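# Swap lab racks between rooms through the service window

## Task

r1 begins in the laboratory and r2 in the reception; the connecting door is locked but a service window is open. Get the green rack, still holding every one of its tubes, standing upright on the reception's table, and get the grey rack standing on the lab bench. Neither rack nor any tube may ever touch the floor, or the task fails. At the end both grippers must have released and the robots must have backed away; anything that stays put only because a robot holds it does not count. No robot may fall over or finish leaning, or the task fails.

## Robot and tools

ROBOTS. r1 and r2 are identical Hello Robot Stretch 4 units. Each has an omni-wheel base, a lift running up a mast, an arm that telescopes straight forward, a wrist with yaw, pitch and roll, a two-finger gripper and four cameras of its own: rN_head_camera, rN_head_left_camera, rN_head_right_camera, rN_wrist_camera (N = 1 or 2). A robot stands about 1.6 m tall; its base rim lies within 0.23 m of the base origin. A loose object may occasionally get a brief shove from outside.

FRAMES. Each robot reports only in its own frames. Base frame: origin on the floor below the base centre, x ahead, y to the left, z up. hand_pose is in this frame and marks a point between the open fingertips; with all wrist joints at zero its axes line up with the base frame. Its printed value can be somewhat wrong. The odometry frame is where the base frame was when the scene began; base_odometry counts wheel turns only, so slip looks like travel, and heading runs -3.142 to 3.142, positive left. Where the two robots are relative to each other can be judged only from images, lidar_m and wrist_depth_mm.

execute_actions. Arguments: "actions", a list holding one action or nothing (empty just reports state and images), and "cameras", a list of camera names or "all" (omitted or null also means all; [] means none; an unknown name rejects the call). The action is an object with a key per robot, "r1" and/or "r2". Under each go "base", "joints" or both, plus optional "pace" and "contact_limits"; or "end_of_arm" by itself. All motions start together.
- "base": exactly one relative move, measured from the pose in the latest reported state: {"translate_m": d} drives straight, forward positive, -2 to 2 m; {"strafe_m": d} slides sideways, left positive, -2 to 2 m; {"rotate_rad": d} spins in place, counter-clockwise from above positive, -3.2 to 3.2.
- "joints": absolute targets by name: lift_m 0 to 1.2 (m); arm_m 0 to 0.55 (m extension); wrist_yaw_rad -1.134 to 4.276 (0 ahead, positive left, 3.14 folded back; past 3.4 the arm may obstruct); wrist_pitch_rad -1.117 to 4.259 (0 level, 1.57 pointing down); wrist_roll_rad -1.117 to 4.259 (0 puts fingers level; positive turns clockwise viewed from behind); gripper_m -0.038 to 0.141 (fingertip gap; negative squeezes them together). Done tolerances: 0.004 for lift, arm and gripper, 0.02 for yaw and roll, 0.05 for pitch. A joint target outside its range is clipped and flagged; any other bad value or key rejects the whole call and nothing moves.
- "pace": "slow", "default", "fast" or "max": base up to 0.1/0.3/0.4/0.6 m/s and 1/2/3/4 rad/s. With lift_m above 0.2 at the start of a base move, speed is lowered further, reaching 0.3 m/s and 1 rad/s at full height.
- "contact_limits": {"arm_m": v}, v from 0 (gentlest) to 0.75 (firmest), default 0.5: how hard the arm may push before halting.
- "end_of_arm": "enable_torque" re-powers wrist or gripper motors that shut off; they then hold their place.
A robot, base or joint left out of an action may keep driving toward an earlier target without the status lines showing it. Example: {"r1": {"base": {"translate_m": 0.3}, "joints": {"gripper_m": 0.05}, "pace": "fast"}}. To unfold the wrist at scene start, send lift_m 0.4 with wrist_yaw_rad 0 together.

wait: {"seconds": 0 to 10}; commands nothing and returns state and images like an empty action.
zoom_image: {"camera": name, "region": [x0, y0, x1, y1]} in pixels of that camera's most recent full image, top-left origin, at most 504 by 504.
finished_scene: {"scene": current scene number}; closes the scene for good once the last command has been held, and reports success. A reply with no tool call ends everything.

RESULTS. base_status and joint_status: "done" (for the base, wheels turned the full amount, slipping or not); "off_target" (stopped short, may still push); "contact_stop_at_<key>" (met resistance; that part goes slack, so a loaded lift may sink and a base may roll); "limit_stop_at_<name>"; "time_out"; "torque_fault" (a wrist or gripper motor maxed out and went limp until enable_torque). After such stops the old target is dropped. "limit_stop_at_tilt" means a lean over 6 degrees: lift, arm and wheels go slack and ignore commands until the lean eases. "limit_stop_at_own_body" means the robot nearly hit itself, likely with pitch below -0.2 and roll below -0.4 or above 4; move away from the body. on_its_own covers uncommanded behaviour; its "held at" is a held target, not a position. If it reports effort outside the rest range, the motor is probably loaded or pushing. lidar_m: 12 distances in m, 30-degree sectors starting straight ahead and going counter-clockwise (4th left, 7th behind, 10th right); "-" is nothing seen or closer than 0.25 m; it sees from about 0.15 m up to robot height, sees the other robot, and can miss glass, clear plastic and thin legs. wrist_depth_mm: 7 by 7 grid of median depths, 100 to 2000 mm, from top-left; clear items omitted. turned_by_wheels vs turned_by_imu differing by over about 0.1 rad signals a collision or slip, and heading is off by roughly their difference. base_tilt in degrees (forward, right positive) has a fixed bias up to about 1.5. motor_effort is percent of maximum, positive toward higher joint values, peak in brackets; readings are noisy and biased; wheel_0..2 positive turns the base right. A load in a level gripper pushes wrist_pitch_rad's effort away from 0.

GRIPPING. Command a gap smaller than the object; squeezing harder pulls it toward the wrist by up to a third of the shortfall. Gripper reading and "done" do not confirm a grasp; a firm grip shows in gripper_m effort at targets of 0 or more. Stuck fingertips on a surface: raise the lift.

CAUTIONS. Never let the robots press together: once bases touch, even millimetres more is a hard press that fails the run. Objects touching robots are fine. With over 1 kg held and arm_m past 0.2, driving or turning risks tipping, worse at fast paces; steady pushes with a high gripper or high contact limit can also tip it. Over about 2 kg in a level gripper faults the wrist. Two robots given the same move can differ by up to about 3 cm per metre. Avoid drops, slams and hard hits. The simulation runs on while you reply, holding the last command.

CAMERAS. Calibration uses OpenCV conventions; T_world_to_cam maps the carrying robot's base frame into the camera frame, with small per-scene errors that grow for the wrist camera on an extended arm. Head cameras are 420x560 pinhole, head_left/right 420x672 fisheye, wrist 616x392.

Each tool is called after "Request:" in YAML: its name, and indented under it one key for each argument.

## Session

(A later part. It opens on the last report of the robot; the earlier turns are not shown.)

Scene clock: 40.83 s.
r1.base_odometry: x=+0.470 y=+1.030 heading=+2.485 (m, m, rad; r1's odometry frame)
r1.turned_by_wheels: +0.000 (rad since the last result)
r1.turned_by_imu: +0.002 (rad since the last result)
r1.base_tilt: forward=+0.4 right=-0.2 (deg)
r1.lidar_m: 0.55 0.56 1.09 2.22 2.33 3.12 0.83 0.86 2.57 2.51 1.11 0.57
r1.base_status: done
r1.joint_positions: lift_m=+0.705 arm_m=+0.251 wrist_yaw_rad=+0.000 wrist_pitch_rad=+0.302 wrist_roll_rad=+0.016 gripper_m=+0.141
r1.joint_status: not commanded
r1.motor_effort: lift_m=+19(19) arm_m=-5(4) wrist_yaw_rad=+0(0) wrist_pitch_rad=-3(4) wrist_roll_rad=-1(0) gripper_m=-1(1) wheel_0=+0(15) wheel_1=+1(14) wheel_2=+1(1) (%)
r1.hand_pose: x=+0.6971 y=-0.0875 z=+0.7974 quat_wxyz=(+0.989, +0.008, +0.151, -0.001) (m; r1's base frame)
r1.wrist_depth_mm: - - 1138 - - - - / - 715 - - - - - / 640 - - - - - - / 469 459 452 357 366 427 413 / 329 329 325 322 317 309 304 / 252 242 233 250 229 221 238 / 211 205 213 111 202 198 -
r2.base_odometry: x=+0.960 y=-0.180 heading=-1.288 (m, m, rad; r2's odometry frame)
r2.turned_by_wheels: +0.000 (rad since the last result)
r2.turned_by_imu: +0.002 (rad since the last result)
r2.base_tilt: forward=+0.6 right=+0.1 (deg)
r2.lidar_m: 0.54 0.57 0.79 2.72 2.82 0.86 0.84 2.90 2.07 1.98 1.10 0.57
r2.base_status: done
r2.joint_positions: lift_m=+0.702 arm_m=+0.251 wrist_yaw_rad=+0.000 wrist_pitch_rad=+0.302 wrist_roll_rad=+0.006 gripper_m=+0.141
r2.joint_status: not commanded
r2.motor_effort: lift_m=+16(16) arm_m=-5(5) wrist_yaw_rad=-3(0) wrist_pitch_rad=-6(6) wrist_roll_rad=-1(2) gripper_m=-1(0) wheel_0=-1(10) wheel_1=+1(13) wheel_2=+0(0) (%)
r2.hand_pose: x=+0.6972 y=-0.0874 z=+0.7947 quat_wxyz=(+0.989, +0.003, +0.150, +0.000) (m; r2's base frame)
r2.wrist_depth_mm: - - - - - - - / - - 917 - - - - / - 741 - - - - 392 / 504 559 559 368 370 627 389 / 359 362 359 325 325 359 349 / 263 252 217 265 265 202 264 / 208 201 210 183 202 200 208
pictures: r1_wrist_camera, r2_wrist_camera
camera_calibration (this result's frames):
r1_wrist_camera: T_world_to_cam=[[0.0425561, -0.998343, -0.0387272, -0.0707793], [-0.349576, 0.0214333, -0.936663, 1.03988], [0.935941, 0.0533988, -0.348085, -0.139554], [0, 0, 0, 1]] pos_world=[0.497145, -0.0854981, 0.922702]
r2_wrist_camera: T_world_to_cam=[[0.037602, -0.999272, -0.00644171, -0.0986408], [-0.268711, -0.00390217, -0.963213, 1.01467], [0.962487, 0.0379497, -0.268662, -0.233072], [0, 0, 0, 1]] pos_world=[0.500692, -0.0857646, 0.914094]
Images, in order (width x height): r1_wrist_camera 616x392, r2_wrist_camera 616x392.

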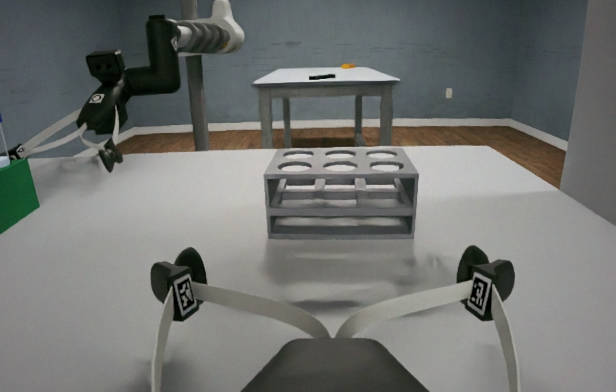

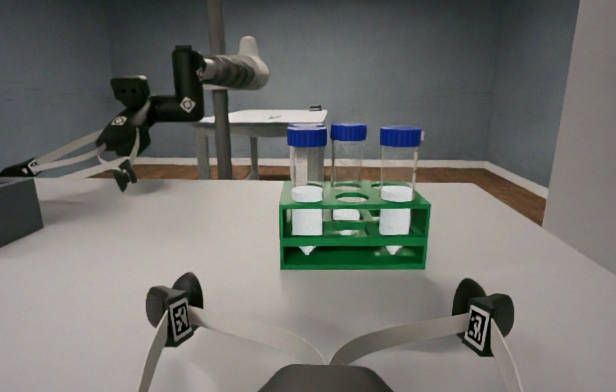

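Request:
execute_actions:
  actions:
    - {"r1":{"base":{"strafe_m":-0.008},"joints":{"arm_m":0.33},"pace":"fast"},"r2":{"base":{"strafe_m":-0.02},"joints":{"arm_m":0.325},"pace":"fast"}}
  cameras: []

Request:
execute_actions:
  actions:
    - {"r1":{"joints":{"arm_m":0.379}},"r2":{"joints":{"arm_m":0.376}}}
  cameras: ["r1_wrist_camera","r2_wrist_camera"]

Scene clock: 42.00 s.
r1.base_odometry: x=+0.475 y=+1.037 heading=+2.485 (m, m, rad; r1's odometry frame)
r1.turned_by_wheels: +0.000 (rad since the last result)
r1.turned_by_imu: +0.000 (rad since the last result)
r1.base_tilt: forward=+0.5 right=-0.3 (deg)
r1.lidar_m: 0.53 0.55 0.79 2.23 2.32 3.15 0.83 0.86 2.58 2.50 1.12 0.57
r1.base_status: done
r1.joint_positions: lift_m=+0.705 arm_m=+0.329 wrist_yaw_rad=+0.000 wrist_pitch_rad=+0.302 wrist_roll_rad=+0.016 gripper_m=+0.141
r1.joint_status: all done
r1.motor_effort: lift_m=+19(19) arm_m=+4(5) wrist_yaw_rad=+0(2) wrist_pitch_rad=-5(5) wrist_roll_rad=-1(1) gripper_m=+1(4) wheel_0=-1(12) wheel_1=+2(12) wheel_2=+0(1) (%)
r1.hand_pose: x=+0.7756 y=-0.0874 z=+0.7975 quat_wxyz=(+0.989, +0.008, +0.150, -0.001) (m; r1's base frame)
r1.wrist_depth_mm: - 640 - - - - - / 544 - - - - - - / - - - - - - - / 433 462 421 312 304 427 - / 327 325 294 281 276 309 303 / 252 241 232 250 229 220 237 / 210 204 213 111 201 198 -
r2.base_odometry: x=+0.941 y=-0.186 heading=-1.288 (m, m, rad; r2's odometry frame)
r2.turned_by_wheels: +0.000 (rad since the last result)
r2.turned_by_imu: +0.000 (rad since the last result)
r2.base_tilt: forward=+0.5 right=+0.1 (deg)
r2.lidar_m: 0.53 0.55 0.78 2.74 2.81 0.85 0.84 2.85 2.06 2.00 1.09 0.56
r2.base_status: done
r2.joint_positions: lift_m=+0.702 arm_m=+0.324 wrist_yaw_rad=+0.000 wrist_pitch_rad=+0.302 wrist_roll_rad=+0.006 gripper_m=+0.141
r2.joint_status: all done
r2.motor_effort: lift_m=+16(16) arm_m=+5(6) wrist_yaw_rad=-2(2) wrist_pitch_rad=-7(7) wrist_roll_rad=+0(0) gripper_m=+0(0) wheel_0=+1(10) wheel_1=-3(11) wheel_2=+0(1) (%)
r2.hand_pose: x=+0.7704 y=-0.0874 z=+0.7947 quat_wxyz=(+0.989, +0.003, +0.150, +0.000) (m; r2's base frame)
r2.wrist_depth_mm: - - - - - - - / - 609 1160 - - - - / 535 - - 1983 - - - / 504 559 559 310 554 - - / 359 359 334 251 251 355 334 / 263 252 217 252 252 202 263 / 208 201 210 183 201 200 208
pictures: none
No camera images: the call's "cameras" was empty. Leave "cameras" out to get every camera's image.

Scene clock: 43.00 s.
r1.base_odometry: x=+0.475 y=+1.037 heading=+2.485 (m, m, rad; r1's odometry frame)
r1.turned_by_wheels: +0.000 (rad since the last result)
r1.turned_by_imu: +0.000 (rad since the last result)
r1.base_tilt: forward=+0.5 right=-0.3 (deg)
r1.lidar_m: 0.53 0.55 0.77 2.22 2.32 3.15 0.84 0.86 2.60 2.49 1.12 0.58
r1.base_status: not commanded
r1.joint_positions: lift_m=+0.705 arm_m=+0.378 wrist_yaw_rad=+0.000 wrist_pitch_rad=+0.302 wrist_roll_rad=+0.016 gripper_m=+0.141
r1.joint_status: all done
r1.motor_effort: lift_m=+19(19) arm_m=+5(5) wrist_yaw_rad=+0(0) wrist_pitch_rad=-4(5) wrist_roll_rad=-1(1) gripper_m=-3(0) wheel_0=-1(1) wheel_1=+1(1) wheel_2=+0(0) (%)
r1.hand_pose: x=+0.8245 y=-0.0874 z=+0.7975 quat_wxyz=(+0.989, +0.008, +0.150, -0.001) (m; r1's base frame)
r1.wrist_depth_mm: 462 627 1118 - - - - / 480 - - - - - - / - - - - - - - / 469 459 452 410 404 424 - / 327 327 231 247 238 290 303 / 251 241 224 213 213 209 237 / 210 204 213 111 201 198 -
r2.base_odometry: x=+0.941 y=-0.186 heading=-1.288 (m, m, rad; r2's odometry frame)
r2.turned_by_wheels: +0.000 (rad since the last result)
r2.turned_by_imu: +0.000 (rad since the last result)
r2.base_tilt: forward=+0.6 right=+0.0 (deg)
r2.lidar_m: 0.53 0.55 0.77 2.74 2.84 0.87 0.84 2.85 2.06 1.99 1.09 0.55
r2.base_status: not commanded
r2.joint_positions: lift_m=+0.702 arm_m=+0.375 wrist_yaw_rad=+0.000 wrist_pitch_rad=+0.302 wrist_roll_rad=+0.006 gripper_m=+0.141
r2.joint_status: all done
r2.motor_effort: lift_m=+16(16) arm_m=+5(6) wrist_yaw_rad=-2(3) wrist_pitch_rad=-7(6) wrist_roll_rad=+0(2) gripper_m=-1(0) wheel_0=+1(1) wheel_1=-2(2) wheel_2=+0(0) (%)
r2.hand_pose: x=+0.8214 y=-0.0874 z=+0.7947 quat_wxyz=(+0.989, +0.003, +0.150, +0.000) (m; r2's base frame)
r2.wrist_depth_mm: - - - - - - - / - 580 1118 - - - - / 496 - 1983 229 - - - / 535 - 500 1983 500 - - / 357 359 222 230 202 357 - / 263 250 202 211 204 198 263 / 208 201 203 182 201 200 207
pictures: r1_wrist_camera, r2_wrist_camera
camera_calibration (this result's frames):
r1_wrist_camera: T_world_to_cam=[[0.0427233, -0.998336, -0.0387226, -0.0762988], [-0.349476, 0.0213762, -0.936701, 1.08441], [0.935971, 0.0535516, -0.347982, -0.258942], [0, 0, 0, 1]] pos_world=[0.624599, -0.0854858, 0.92271]
r2_wrist_camera: T_world_to_cam=[[0.0378053, -0.999264, -0.00644185, -0.103421], [-0.268707, -0.0039566, -0.963214, 1.04804], [0.96248, 0.0381456, -0.268659, -0.352581], [0, 0, 0, 1]] pos_world=[0.624878, -0.0857485, 0.914095]
Images, in order (width x height): r1_wrist_camera 616x392, r2_wrist_camera 616x392.

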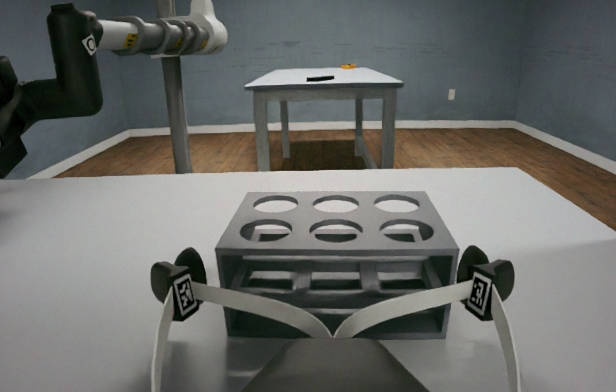

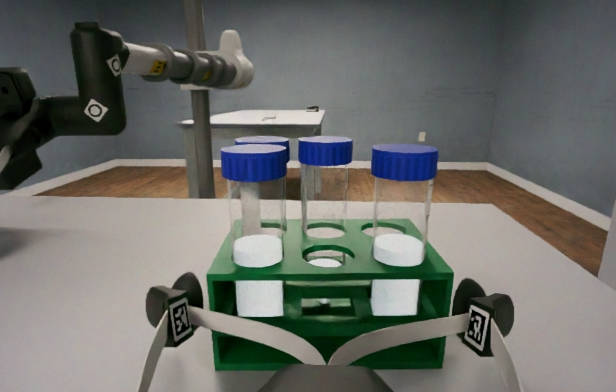

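Request:
execute_actions:
  actions:
    - {"r1":{"joints":{"gripper_m":0.04}},"r2":{"joints":{"gripper_m":0.04}}}
  cameras: []

Request:
execute_actions:
  actions:
    - {"r1":{"joints":{"lift_m":0.75,"arm_m":0.18}},"r2":{"joints":{"lift_m":0.75,"arm_m":0.18}}}
  cameras: ["r1_wrist_camera","r2_wrist_camera"]

Scene clock: 45.20 s.
r1.base_odometry: x=+0.475 y=+1.037 heading=+2.485 (m, m, rad; r1's odometry frame)
r1.turned_by_wheels: +0.000 (rad since the last result)
r1.turned_by_imu: +0.001 (rad since the last result)
r1.base_tilt: forward=+0.3 right=-0.2 (deg)
r1.lidar_m: 0.53 0.56 0.77 2.24 2.31 3.13 0.84 0.88 2.59 2.48 1.10 0.55
r1.base_status: not commanded
r1.joint_positions: lift_m=+0.705 arm_m=+0.378 wrist_yaw_rad=+0.000 wrist_pitch_rad=+0.303 wrist_roll_rad=+0.016 gripper_m=+0.041
r1.joint_status: all done
r1.motor_effort: lift_m=+19(20) arm_m=+5(5) wrist_yaw_rad=+1(0) wrist_pitch_rad=-7(9) wrist_roll_rad=-1(1) gripper_m=-22(24) wheel_0=-1(1) wheel_1=+2(1) wheel_2=+0(0) (%)
r1.hand_pose: x=+0.8244 y=-0.0874 z=+0.7971 quat_wxyz=(+0.988, +0.008, +0.151, -0.001) (m; r1's base frame)
r1.wrist_depth_mm: 462 627 - - - - - / 477 - - - - - - / - - - - - - - / 466 455 445 404 402 421 - / 325 324 207 204 202 290 301 / 250 176 192 208 201 175 245 / 204 203 196 111 130 197 -
r2.base_odometry: x=+0.941 y=-0.186 heading=-1.288 (m, m, rad; r2's odometry frame)
r2.turned_by_wheels: +0.000 (rad since the last result)
r2.turned_by_imu: +0.001 (rad since the last result)
r2.base_tilt: forward=+0.6 right=-0.2 (deg)
r2.lidar_m: 0.53 0.56 0.76 2.74 2.81 0.89 0.84 2.88 2.06 1.97 1.08 0.53
r2.base_status: not commanded
r2.joint_positions: lift_m=+0.702 arm_m=+0.375 wrist_yaw_rad=+0.000 wrist_pitch_rad=+0.305 wrist_roll_rad=+0.006 gripper_m=+0.041
r2.joint_status: all done
r2.motor_effort: lift_m=+16(16) arm_m=+5(6) wrist_yaw_rad=-1(3) wrist_pitch_rad=-14(14) wrist_roll_rad=-1(1) gripper_m=-28(29) wheel_0=+1(1) wheel_1=-2(2) wheel_2=+0(0) (%)
r2.hand_pose: x=+0.8212 y=-0.0875 z=+0.7940 quat_wxyz=(+0.988, +0.003, +0.152, +0.000) (m; r2's base frame)
r2.wrist_depth_mm: - - - - - - - / 500 615 1098 - - - - / 492 - 1138 219 - - - / 544 544 488 - - - - / 353 353 195 209 181 349 - / 259 247 178 207 177 174 258 / 200 190 171 171 169 168 172
pictures: none
No camera images: the call's "cameras" was empty. Leave "cameras" out to get every camera's image.

Scene clock: 46.90 s.
r1.base_odometry: x=+0.475 y=+1.037 heading=+2.485 (m, m, rad; r1's odometry frame)
r1.turned_by_wheels: +0.000 (rad since the last result)
r1.turned_by_imu: +0.000 (rad since the last result)
r1.base_tilt: forward=+0.3 right=-0.3 (deg)
r1.lidar_m: 0.52 0.55 0.78 2.24 2.35 3.15 0.84 0.85 2.60 2.50 1.11 0.58
r1.base_status: not commanded
r1.joint_positions: lift_m=+0.750 arm_m=+0.181 wrist_yaw_rad=+0.000 wrist_pitch_rad=+0.304 wrist_roll_rad=+0.016 gripper_m=+0.041
r1.joint_status: all done
r1.motor_effort: lift_m=+23(23) arm_m=-4(3) wrist_yaw_rad=+1(1) wrist_pitch_rad=-9(8) wrist_roll_rad=-1(0) gripper_m=-25(24) wheel_0=-1(1) wheel_1=+1(2) wheel_2=+0(0) (%)
r1.hand_pose: x=+0.6270 y=-0.0875 z=+0.8417 quat_wxyz=(+0.988, +0.008, +0.151, -0.001) (m; r1's base frame)
r1.wrist_depth_mm: - - 1229 - - - 436 / - 842 - - - - 445 / 654 - - - - - 449 / 597 591 574 521 517 544 442 / 418 418 208 204 202 375 392 / 322 176 192 208 201 175 317 / 264 262 253 111 130 255 -
r2.base_odometry: x=+0.941 y=-0.186 heading=-1.288 (m, m, rad; r2's odometry frame)
r2.turned_by_wheels: +0.000 (rad since the last result)
r2.turned_by_imu: +0.000 (rad since the last result)
r2.base_tilt: forward=+0.6 right=+0.1 (deg)
r2.lidar_m: 0.53 0.55 0.79 2.73 2.84 0.88 0.84 2.86 2.08 1.97 1.07 0.56
r2.base_status: not commanded
r2.joint_positions: lift_m=+0.750 arm_m=+0.181 wrist_yaw_rad=+0.000 wrist_pitch_rad=+0.305 wrist_roll_rad=+0.006 gripper_m=+0.041
r2.joint_status: all done
r2.motor_effort: lift_m=+26(27) arm_m=-5(5) wrist_yaw_rad=-3(2) wrist_pitch_rad=-15(16) wrist_roll_rad=-2(0) gripper_m=-27(26) wheel_0=+1(1) wheel_1=-2(2) wheel_2=+0(0) (%)
r2.hand_pose: x=+0.6270 y=-0.0875 z=+0.8411 quat_wxyz=(+0.988, +0.003, +0.152, -0.001) (m; r2's base frame)
r2.wrist_depth_mm: - - - - - - 362 / - - 1118 - - - 359 / - 788 1308 218 - - 362 / 732 661 654 723 723 - 359 / 466 466 195 210 183 436 359 / 343 327 178 207 178 174 359 / 266 252 172 171 169 168 250
pictures: r1_wrist_camera, r2_wrist_camera
camera_calibration (this result's frames):
r1_wrist_camera: T_world_to_cam=[[0.042498, -0.998343, -0.0387902, -0.0659926], [-0.350967, 0.0214333, -0.936143, 1.05727], [0.935423, 0.0533983, -0.349475, -0.0570399], [0, 0, 0, 1]] pos_world=[0.427226, -0.0854981, 0.967258]
r2_wrist_camera: T_world_to_cam=[[0.0375356, -0.999274, -0.00655507, -0.0955758], [-0.271615, -0.00388948, -0.962398, 1.04158], [0.961674, 0.0379046, -0.271564, -0.150033], [0, 0, 0, 1]] pos_world=[0.43078, -0.0857683, 0.961046]
Images, in order (width x height): r1_wrist_camera 616x392, r2_wrist_camera 616x392.

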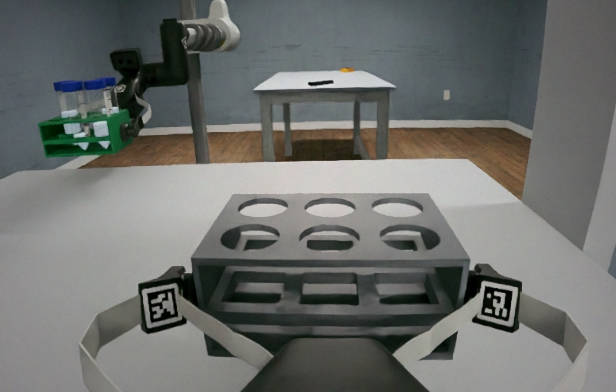

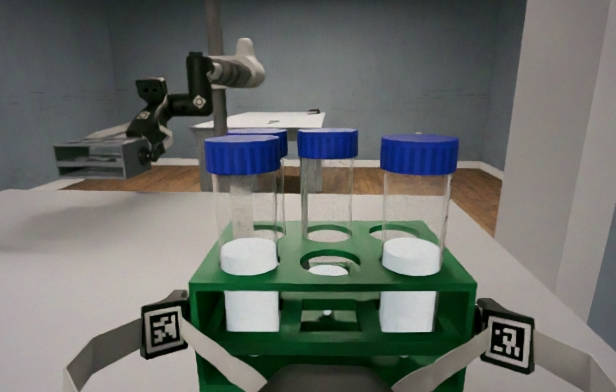

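Request:
execute_actions:
  actions:
    - {"r1":{"base":{"rotate_rad":3.07},"joints":{"arm_m":0.12}},"r2":{"base":{"rotate_rad":3.12},"joints":{"arm_m":0.12}}}
  cameras: ["r1_head_camera","r1_wrist_camera","r2_head_camera","r2_wrist_camera"]

Scene clock: 49.90 s.
r1.base_odometry: x=+0.475 y=+1.037 heading=-0.729 (m, m, rad; r1's odometry frame)
r1.turned_by_wheels: +3.069 (rad since the last result)
r1.turned_by_imu: +3.147 (rad since the last result)
r1.base_tilt: forward=+0.4 right=-0.3 (deg)
r1.lidar_m: 0.53 0.85 2.67 2.51 1.18 0.57 0.54 0.55 0.70 2.23 2.30 3.00
r1.base_status: done
r1.joint_positions: lift_m=+0.750 arm_m=+0.121 wrist_yaw_rad=+0.000 wrist_pitch_rad=+0.304 wrist_roll_rad=+0.016 gripper_m=+0.041
r1.joint_status: all done
r1.motor_effort: lift_m=+22(23) arm_m=-4(5) wrist_yaw_rad=+0(2) wrist_pitch_rad=-8(8) wrist_roll_rad=-1(1) gripper_m=-22(19) wheel_0=-2(10) wheel_1=-4(10) wheel_2=-2(10) (%)
r1.hand_pose: x=+0.5670 y=-0.0874 z=+0.8417 quat_wxyz=(+0.988, +0.008, +0.151, -0.001) (m; r1's base frame)
r1.wrist_depth_mm: - - - - - - - / - - - - - - - / - 991 931 904 - - - / 603 585 580 530 530 - - / 574 574 207 205 201 1808 1921 / 1576 176 192 208 200 175 1537 / 1255 1205 1229 111 130 1255 1229
r2.base_odometry: x=+0.941 y=-0.186 heading=+1.831 (m, m, rad; r2's odometry frame)
r2.turned_by_wheels: +3.120 (rad since the last result)
r2.turned_by_imu: +3.101 (rad since the last result)
r2.base_tilt: forward=+0.5 right=+0.1 (deg)
r2.lidar_m: 0.52 2.97 2.08 1.97 1.12 0.57 0.54 0.55 0.77 2.60 2.80 0.87
r2.base_status: done
r2.joint_positions: lift_m=+0.750 arm_m=+0.121 wrist_yaw_rad=+0.000 wrist_pitch_rad=+0.305 wrist_roll_rad=+0.006 gripper_m=+0.041
r2.joint_status: all done
r2.motor_effort: lift_m=+26(25) arm_m=-5(6) wrist_yaw_rad=-3(5) wrist_pitch_rad=-14(15) wrist_roll_rad=-2(0) gripper_m=-26(29) wheel_0=-3(8) wheel_1=-1(9) wheel_2=-2(9) (%)
r2.hand_pose: x=+0.5670 y=-0.0874 z=+0.8411 quat_wxyz=(+0.988, +0.003, +0.152, +0.000) (m; r2's base frame)
r2.wrist_depth_mm: - - - - - - - / - - - - - - - / - - - 216 1060 - - / - - - 715 640 699 715 / - - 195 209 188 517 535 / 1708 1618 178 206 178 174 1708 / 1308 1229 171 170 169 168 1205
pictures: r1_head_camera, r1_wrist_camera, r2_head_camera, r2_wrist_camera
camera_calibration (this result's frames):
r1_wrist_camera: T_world_to_cam=[[0.0428156, -0.998329, -0.0388005, -0.0635258], [-0.350963, 0.0213319, -0.936146, 1.03623], [0.93541, 0.0536992, -0.349463, -0.000928371], [0, 0, 0, 1]] pos_world=[0.367266, -0.0854746, 0.967273]
r2_wrist_camera: T_world_to_cam=[[0.0378356, -0.999262, -0.00656547, -0.0934035], [-0.271609, -0.00396083, -0.962399, 1.02531], [0.961664, 0.0381963, -0.271559, -0.0923825], [0, 0, 0, 1]] pos_world=[0.370857, -0.0857449, 0.961054]
Images, in order (width x height): r1_head_camera 420x560, r1_wrist_camera 616x392, r2_head_camera 420x560, r2_wrist_camera 616x392.

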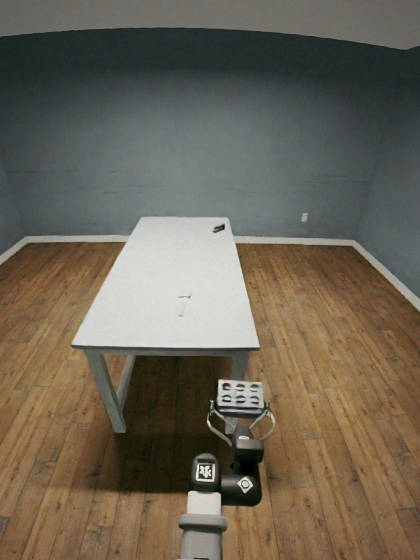

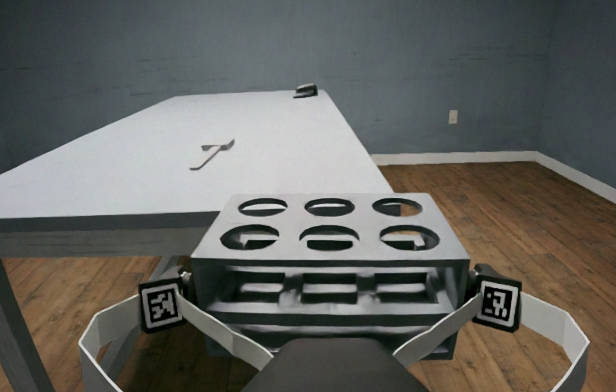

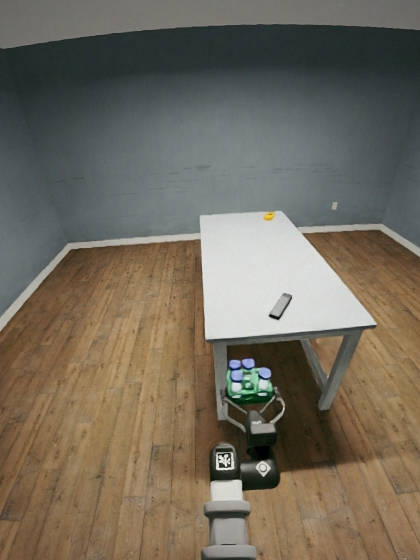

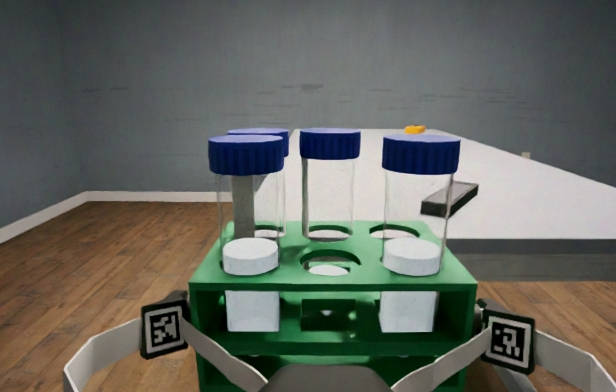

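Request:
execute_actions:
  actions:
    - {"r1":{"base":{"strafe_m":0.07},"joints":{"arm_m":0.545}},"r2":{"base":{"translate_m":0.25},"joints":{"arm_m":0.39}}}
  cameras: ["r1_head_camera","r1_wrist_camera","r2_head_camera","r2_wrist_camera"]

Scene clock: 52.43 s.
r1.base_odometry: x=+0.521 y=+1.089 heading=-0.729 (m, m, rad; r1's odometry frame)
r1.turned_by_wheels: +0.000 (rad since the last result)
r1.turned_by_imu: +0.001 (rad since the last result)
r1.base_tilt: forward=+0.4 right=-0.1 (deg)
r1.lidar_m: 0.82 0.85 2.54 2.43 1.18 0.57 0.54 0.56 0.74 2.30 2.34 0.88
r1.base_status: done
r1.joint_positions: lift_m=+0.750 arm_m=+0.544 wrist_yaw_rad=+0.000 wrist_pitch_rad=+0.304 wrist_roll_rad=+0.016 gripper_m=+0.041
r1.joint_status: all done
r1.motor_effort: lift_m=+23(23) arm_m=+4(4) wrist_yaw_rad=-1(1) wrist_pitch_rad=-8(8) wrist_roll_rad=+0(1) gripper_m=-26(23) wheel_0=-3(11) wheel_1=+4(12) wheel_2=+0(0) (%)
r1.hand_pose: x=+0.9904 y=-0.0874 z=+0.8418 quat_wxyz=(+0.988, +0.008, +0.151, -0.001) (m; r1's base frame)
r1.wrist_depth_mm: - - - - - - - / - - - - - - - / - 976 917 891 - - - / 591 585 569 517 512 - - / 415 418 208 205 202 1808 1921 / 319 176 192 208 200 175 1537 / 260 258 250 111 130 251 -
r2.base_odometry: x=+0.877 y=+0.056 heading=+1.831 (m, m, rad; r2's odometry frame)
r2.turned_by_wheels: +0.000 (rad since the last result)
r2.turned_by_imu: +0.001 (rad since the last result)
r2.base_tilt: forward=+0.5 right=+0.3 (deg)
r2.lidar_m: 0.58 2.99 2.07 1.99 1.49 0.83 0.78 0.80 1.39 2.71 0.85 0.61
r2.base_status: done
r2.joint_positions: lift_m=+0.750 arm_m=+0.389 wrist_yaw_rad=+0.000 wrist_pitch_rad=+0.305 wrist_roll_rad=+0.006 gripper_m=+0.041
r2.joint_status: all done
r2.motor_effort: lift_m=+25(26) arm_m=+5(6) wrist_yaw_rad=-2(1) wrist_pitch_rad=-15(17) wrist_roll_rad=-2(1) gripper_m=-26(28) wheel_0=+2(7) wheel_1=+2(6) wheel_2=-1(10) (%)
r2.hand_pose: x=+0.8352 y=-0.0874 z=+0.8411 quat_wxyz=(+0.988, +0.003, +0.152, +0.000) (m; r2's base frame)
r2.wrist_depth_mm: - - - - - - - / - - - - - - - / - - - 220 1255 - - / - - - 707 715 707 707 / - - 192 209 182 462 459 / 1708 1618 178 207 178 174 340 / 1308 250 171 171 169 168 247
pictures: r1_head_camera, r1_wrist_camera, r2_head_camera, r2_wrist_camera
camera_calibration (this result's frames):
r1_wrist_camera: T_world_to_cam=[[0.0428063, -0.99833, -0.0387925, -0.0816556], [-0.350789, 0.0213376, -0.936212, 1.18477], [0.935476, 0.0536837, -0.349289, -0.397207], [0, 0, 0, 1]] pos_world=[0.790677, -0.0854758, 0.967287]
r2_wrist_camera: T_world_to_cam=[[0.0379147, -0.999259, -0.00656079, -0.103598], [-0.27149, -0.00398208, -0.962433, 1.09811], [0.961694, 0.0382716, -0.271439, -0.350389], [0, 0, 0, 1]] pos_world=[0.639021, -0.0857387, 0.961072]
Images, in order (width x height): r1_head_camera 420x560, r1_wrist_camera 616x392, r2_head_camera 420x560, r2_wrist_camera 616x392.

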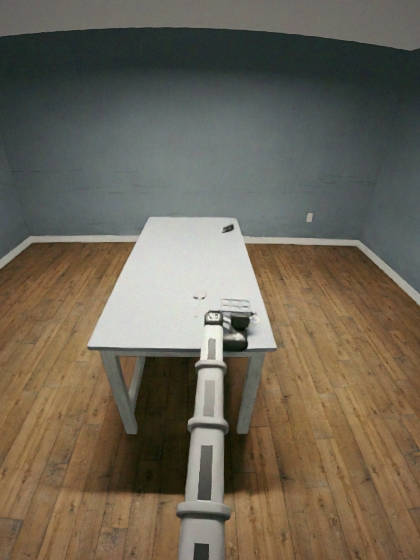

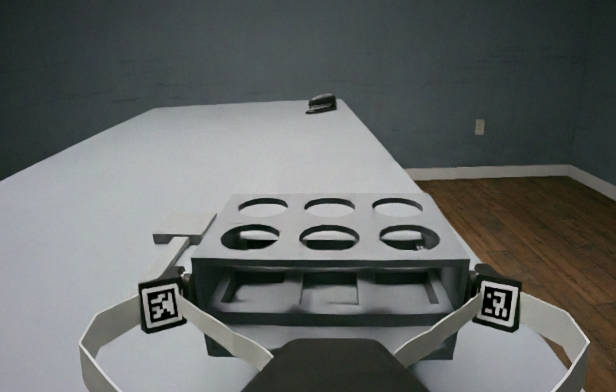

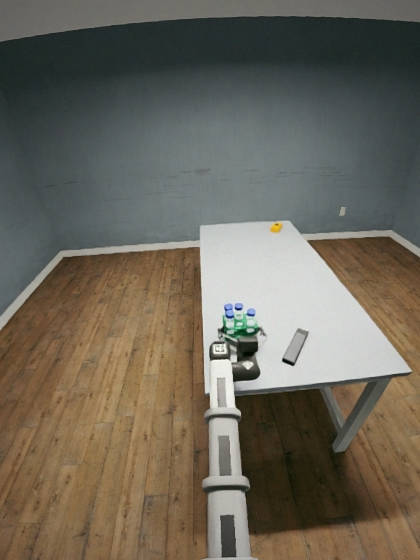

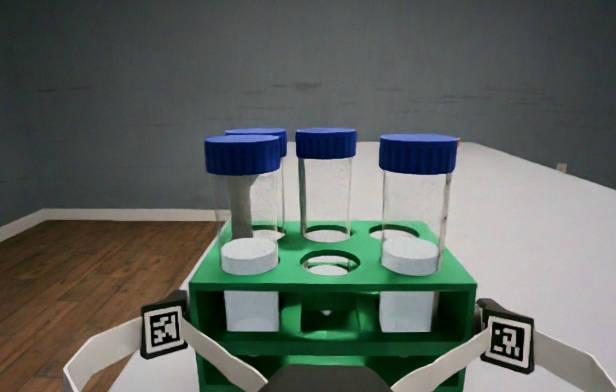

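Request:
execute_actions:
  actions:
    - {"r1":{"joints":{"lift_m":0.706},"pace":"slow"},"r2":{"joints":{"lift_m":0.703},"pace":"slow"}}
  cameras: []

Request:
execute_actions:
  actions:
    - {"r1":{"joints":{"gripper_m":0.141}},"r2":{"joints":{"gripper_m":0.141}}}
  cameras: ["r1_wrist_camera","r2_wrist_camera"]

Request:
execute_actions:
  actions:
    - {"r1":{"joints":{"arm_m":0.1},"pace":"max"},"r2":{"base":{"translate_m":-0.15},"joints":{"arm_m":0.0},"pace":"max"}}
  cameras: ["r1_head_camera","r1_wrist_camera","r2_head_camera","r2_wrist_camera"]

Scene clock: 53.93 s.
r1.base_odometry: x=+0.521 y=+1.089 heading=-0.729 (m, m, rad; r1's odometry frame)
r1.turned_by_wheels: +0.000 (rad since the last result)
r1.turned_by_imu: +0.000 (rad since the last result)
r1.base_tilt: forward=+0.4 right=-0.2 (deg)
r1.lidar_m: 0.83 0.86 2.55 2.45 1.19 0.60 0.56 0.54 0.74 2.30 2.35 0.88
r1.base_status: not commanded
r1.joint_positions: lift_m=+0.706 arm_m=+0.544 wrist_yaw_rad=+0.000 wrist_pitch_rad=+0.304 wrist_roll_rad=+0.016 gripper_m=+0.041
r1.joint_status: all done
r1.motor_effort: lift_m=+18(19) arm_m=+4(4) wrist_yaw_rad=+0(0) wrist_pitch_rad=-8(8) wrist_roll_rad=-1(0) gripper_m=-25(26) wheel_0=-3(3) wheel_1=+3(3) wheel_2=+0(0) (%)
r1.hand_pose: x=+0.9905 y=-0.0874 z=+0.7982 quat_wxyz=(+0.988, +0.008, +0.151, -0.001) (m; r1's base frame)
r1.wrist_depth_mm: - - - - - - - / - - - - - - - / 809 768 732 699 778 - - / 462 455 413 404 399 - - / 325 324 207 204 202 291 1808 / 250 177 192 208 200 175 246 / 204 203 196 111 130 197 -
r2.base_odometry: x=+0.877 y=+0.056 heading=+1.831 (m, m, rad; r2's odometry frame)
r2.turned_by_wheels: +0.000 (rad since the last result)
r2.turned_by_imu: +0.000 (rad since the last result)
r2.base_tilt: forward=+0.4 right=+0.0 (deg)
r2.lidar_m: 0.58 3.00 2.07 1.99 1.50 0.84 0.78 0.82 1.39 2.71 0.86 0.61
r2.base_status: not commanded
r2.joint_positions: lift_m=+0.703 arm_m=+0.389 wrist_yaw_rad=+0.000 wrist_pitch_rad=+0.305 wrist_roll_rad=+0.006 gripper_m=+0.041
r2.joint_status: all done
r2.motor_effort: lift_m=+16(24) arm_m=+5(5) wrist_yaw_rad=-3(3) wrist_pitch_rad=-16(15) wrist_roll_rad=+0(1) gripper_m=-26(26) wheel_0=+2(2) wheel_1=+1(2) wheel_2=-1(1) (%)
r2.hand_pose: x=+0.8352 y=-0.0874 z=+0.7949 quat_wxyz=(+0.988, +0.003, +0.152, +0.000) (m; r2's base frame)
r2.wrist_depth_mm: - - - - - - - / - - - - - - - / - - - 221 809 1182 - / - - 544 544 544 539 535 / - - 195 210 181 351 349 / 1618 276 178 206 178 174 258 / 1229 190 171 171 169 168 172
pictures: none
No camera images: the call's "cameras" was empty. Leave "cameras" out to get every camera's image.

Scene clock: 55.93 s.
r1.base_odometry: x=+0.521 y=+1.089 heading=-0.729 (m, m, rad; r1's odometry frame)
r1.turned_by_wheels: +0.000 (rad since the last result)
r1.turned_by_imu: +0.001 (rad since the last result)
r1.base_tilt: forward=+0.3 right=-0.3 (deg)
r1.lidar_m: 0.83 0.87 2.58 2.44 1.19 0.59 0.55 0.55 0.75 2.30 2.33 0.88
r1.base_status: not commanded
r1.joint_positions: lift_m=+0.706 arm_m=+0.544 wrist_yaw_rad=+0.000 wrist_pitch_rad=+0.302 wrist_roll_rad=+0.016 gripper_m=+0.141
r1.joint_status: all done
r1.motor_effort: lift_m=+18(18) arm_m=+4(5) wrist_yaw_rad=-1(1) wrist_pitch_rad=-5(8) wrist_roll_rad=-1(1) gripper_m=+1(25) wheel_0=-3(3) wheel_1=+4(3) wheel_2=+0(0) (%)
r1.hand_pose: x=+0.9905 y=-0.0874 z=+0.7985 quat_wxyz=(+0.989, +0.008, +0.151, -0.001) (m; r1's base frame)
r1.wrist_depth_mm: - - - - - - - / - - - - - - - / 820 778 741 707 798 - - / 469 455 421 410 402 - - / 325 327 239 247 232 306 1808 / 251 240 220 222 213 219 246 / 210 204 213 111 201 198 -
r2.base_odometry: x=+0.877 y=+0.056 heading=+1.831 (m, m, rad; r2's odometry frame)
r2.turned_by_wheels: +0.000 (rad since the last result)
r2.turned_by_imu: +0.001 (rad since the last result)
r2.base_tilt: forward=+0.6 right=-0.1 (deg)
r2.lidar_m: 0.58 2.99 2.10 1.98 1.47 0.84 0.76 0.81 1.38 2.70 0.87 0.62
r2.base_status: not commanded
r2.joint_positions: lift_m=+0.703 arm_m=+0.389 wrist_yaw_rad=+0.000 wrist_pitch_rad=+0.303 wrist_roll_rad=+0.006 gripper_m=+0.141
r2.joint_status: all done
r2.motor_effort: lift_m=+16(16) arm_m=+5(5) wrist_yaw_rad=-3(3) wrist_pitch_rad=-9(15) wrist_roll_rad=-2(1) gripper_m=-1(25) wheel_0=+2(2) wheel_1=+1(1) wheel_2=-1(1) (%)
r2.hand_pose: x=+0.8354 y=-0.0874 z=+0.7956 quat_wxyz=(+0.989, +0.003, +0.151, +0.000) (m; r2's base frame)
r2.wrist_depth_mm: - - - - - - - / - - - - - - - / - - - 229 1229 1229 - / - - 621 554 500 559 549 / - - 230 231 200 357 357 / 1618 279 200 211 204 198 263 / 1281 200 202 183 201 200 208
pictures: r1_wrist_camera, r2_wrist_camera
camera_calibration (this result's frames):
r1_wrist_camera: T_world_to_cam=[[0.0428468, -0.99833, -0.038748, -0.083415], [-0.349803, 0.0213383, -0.93658, 1.14358], [0.935843, 0.0536836, -0.348305, -0.413569], [0, 0, 0, 1]] pos_world=[0.790638, -0.0854758, 0.923775]
r2_wrist_camera: T_world_to_cam=[[0.0378755, -0.999262, -0.00647302, -0.103957], [-0.269236, -0.0039664, -0.963066, 1.05296], [0.962329, 0.0382193, -0.269187, -0.365272], [0, 0, 0, 1]] pos_world=[0.638943, -0.085743, 0.915067]
Images, in order (width x height): r1_wrist_camera 616x392, r2_wrist_camera 616x392.

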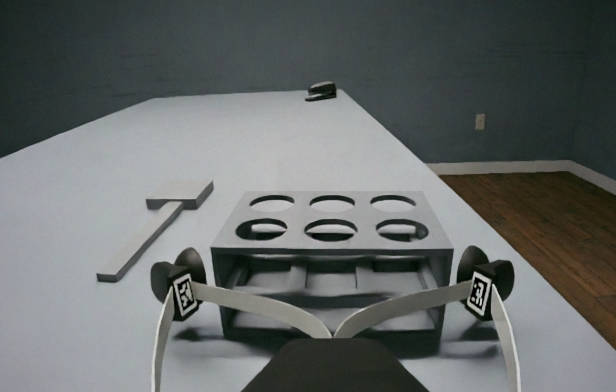

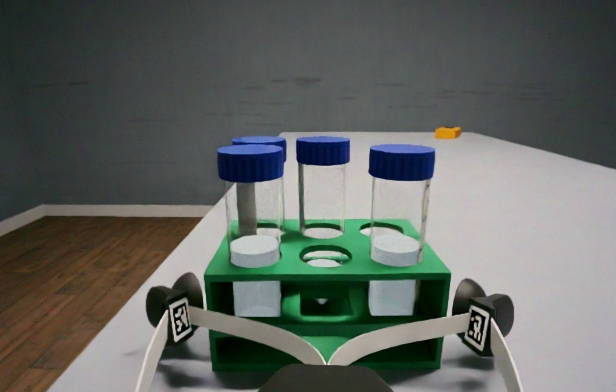

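Scene clock: 57.80 s.
r1.base_odometry: x=+0.521 y=+1.089 heading=-0.729 (m, m, rad; r1's odometry frame)
r1.turned_by_wheels: +0.000 (rad since the last result)
r1.turned_by_imu: +0.001 (rad since the last result)
r1.base_tilt: forward=+0.4 right=-0.3 (deg)
r1.lidar_m: 0.80 0.85 2.56 2.44 1.19 0.58 0.53 0.54 0.74 2.29 2.34 0.87
r1.base_status: not commanded
r1.joint_positions: lift_m=+0.706 arm_m=+0.101 wrist_yaw_rad=+0.000 wrist_pitch_rad=+0.302 wrist_roll_rad=+0.016 gripper_m=+0.141
r1.joint_status: all done
r1.motor_effort: lift_m=+18(18) arm_m=-4(3) wrist_yaw_rad=+1(1) wrist_pitch_rad=-4(5) wrist_roll_rad=-1(1) gripper_m=+0(1) wheel_0=-3(3) wheel_1=+3(3) wheel_2=+1(1) (%)
r1.hand_pose: x=+0.5470 y=-0.0875 z=+0.7985 quat_wxyz=(+0.989, +0.008, +0.151, -0.001) (m; r1's base frame)
r1.wrist_depth_mm: - - - - - - - / - - - 1921 - - - / - 788 750 668 707 - - / 564 559 564 569 569 - - / 1863 1983 1863 1921 1708 1863 1808 / 1336 1430 1397 1499 661 1308 1430 / 683 1182 1281 111 1138 1160 1205
r2.base_odometry: x=+0.916 y=-0.089 heading=+1.831 (m, m, rad; r2's odometry frame)
r2.turned_by_wheels: +0.000 (rad since the last result)
r2.turned_by_imu: +0.000 (rad since the last result)
r2.base_tilt: forward=+0.5 right=+0.0 (deg)
r2.lidar_m: 0.71 3.00 2.11 1.96 1.27 0.68 0.61 0.66 0.91 2.71 2.77 0.78
r2.base_status: done
r2.joint_positions: lift_m=+0.703 arm_m=+0.001 wrist_yaw_rad=+0.000 wrist_pitch_rad=+0.302 wrist_roll_rad=+0.006 gripper_m=+0.141
r2.joint_status: all done
r2.motor_effort: lift_m=+16(15) arm_m=-5(6) wrist_yaw_rad=+0(3) wrist_pitch_rad=-7(8) wrist_roll_rad=+0(0) gripper_m=+0(1) wheel_0=+0(9) wheel_1=-2(8) wheel_2=-1(12) (%)
r2.hand_pose: x=+0.4477 y=-0.0875 z=+0.7957 quat_wxyz=(+0.989, +0.003, +0.151, -0.001) (m; r2's base frame)
r2.wrist_depth_mm: - - - - - - - / - - - - - - - / - - - 1008 1255 1255 - / - - - 564 569 569 559 / - - - 574 1921 569 564 / 1618 1537 217 1499 1618 202 1618 / 1281 1229 1281 397 1255 1205 1255
pictures: r1_head_camera, r1_wrist_camera, r2_head_camera, r2_wrist_camera
camera_calibration (this result's frames):
r1_wrist_camera: T_world_to_cam=[[0.042423, -0.998348, -0.0387401, -0.0643049], [-0.349623, 0.0214891, -0.936644, 0.988455], [0.935929, 0.0532797, -0.348134, 0.00128915], [0, 0, 0, 1]] pos_world=[0.347108, -0.0855084, 0.923788]
r2_wrist_camera: T_world_to_cam=[[0.0374783, -0.999277, -0.00646094, -0.0892136], [-0.268926, -0.00385881, -0.963153, 0.948588], [0.962431, 0.0378349, -0.268876, 0.00755673], [0, 0, 0, 1]] pos_world=[0.251171, -0.0857746, 0.915091]
Images, in order (width x height): r1_head_camera 420x560, r1_wrist_camera 616x392, r2_head_camera 420x560, r2_wrist_camera 616x392.

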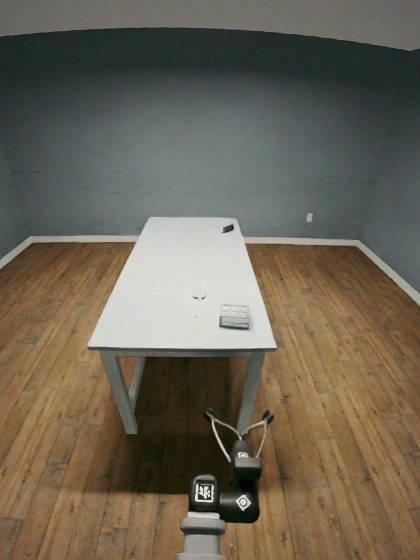

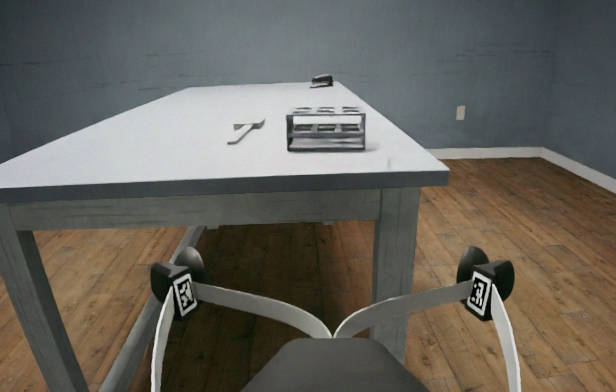

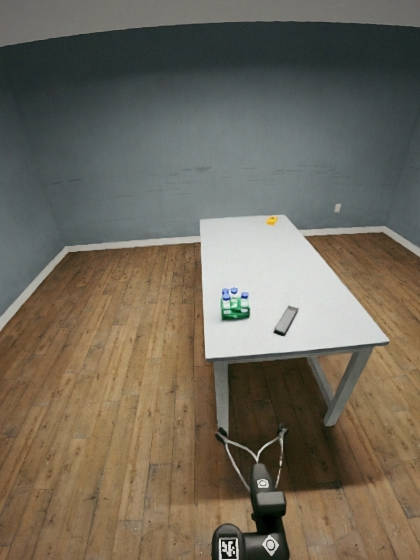

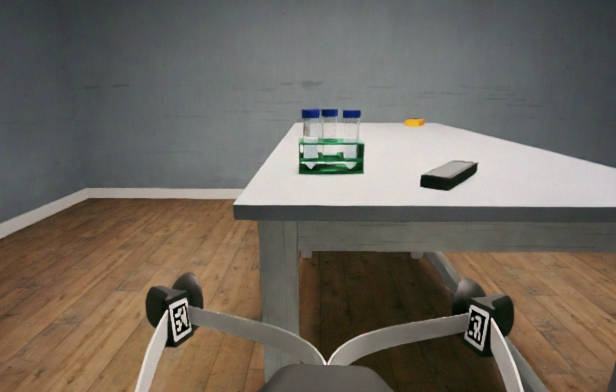

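Request:
finished_scene:
  scene: 1

The scene is finished: the task was done.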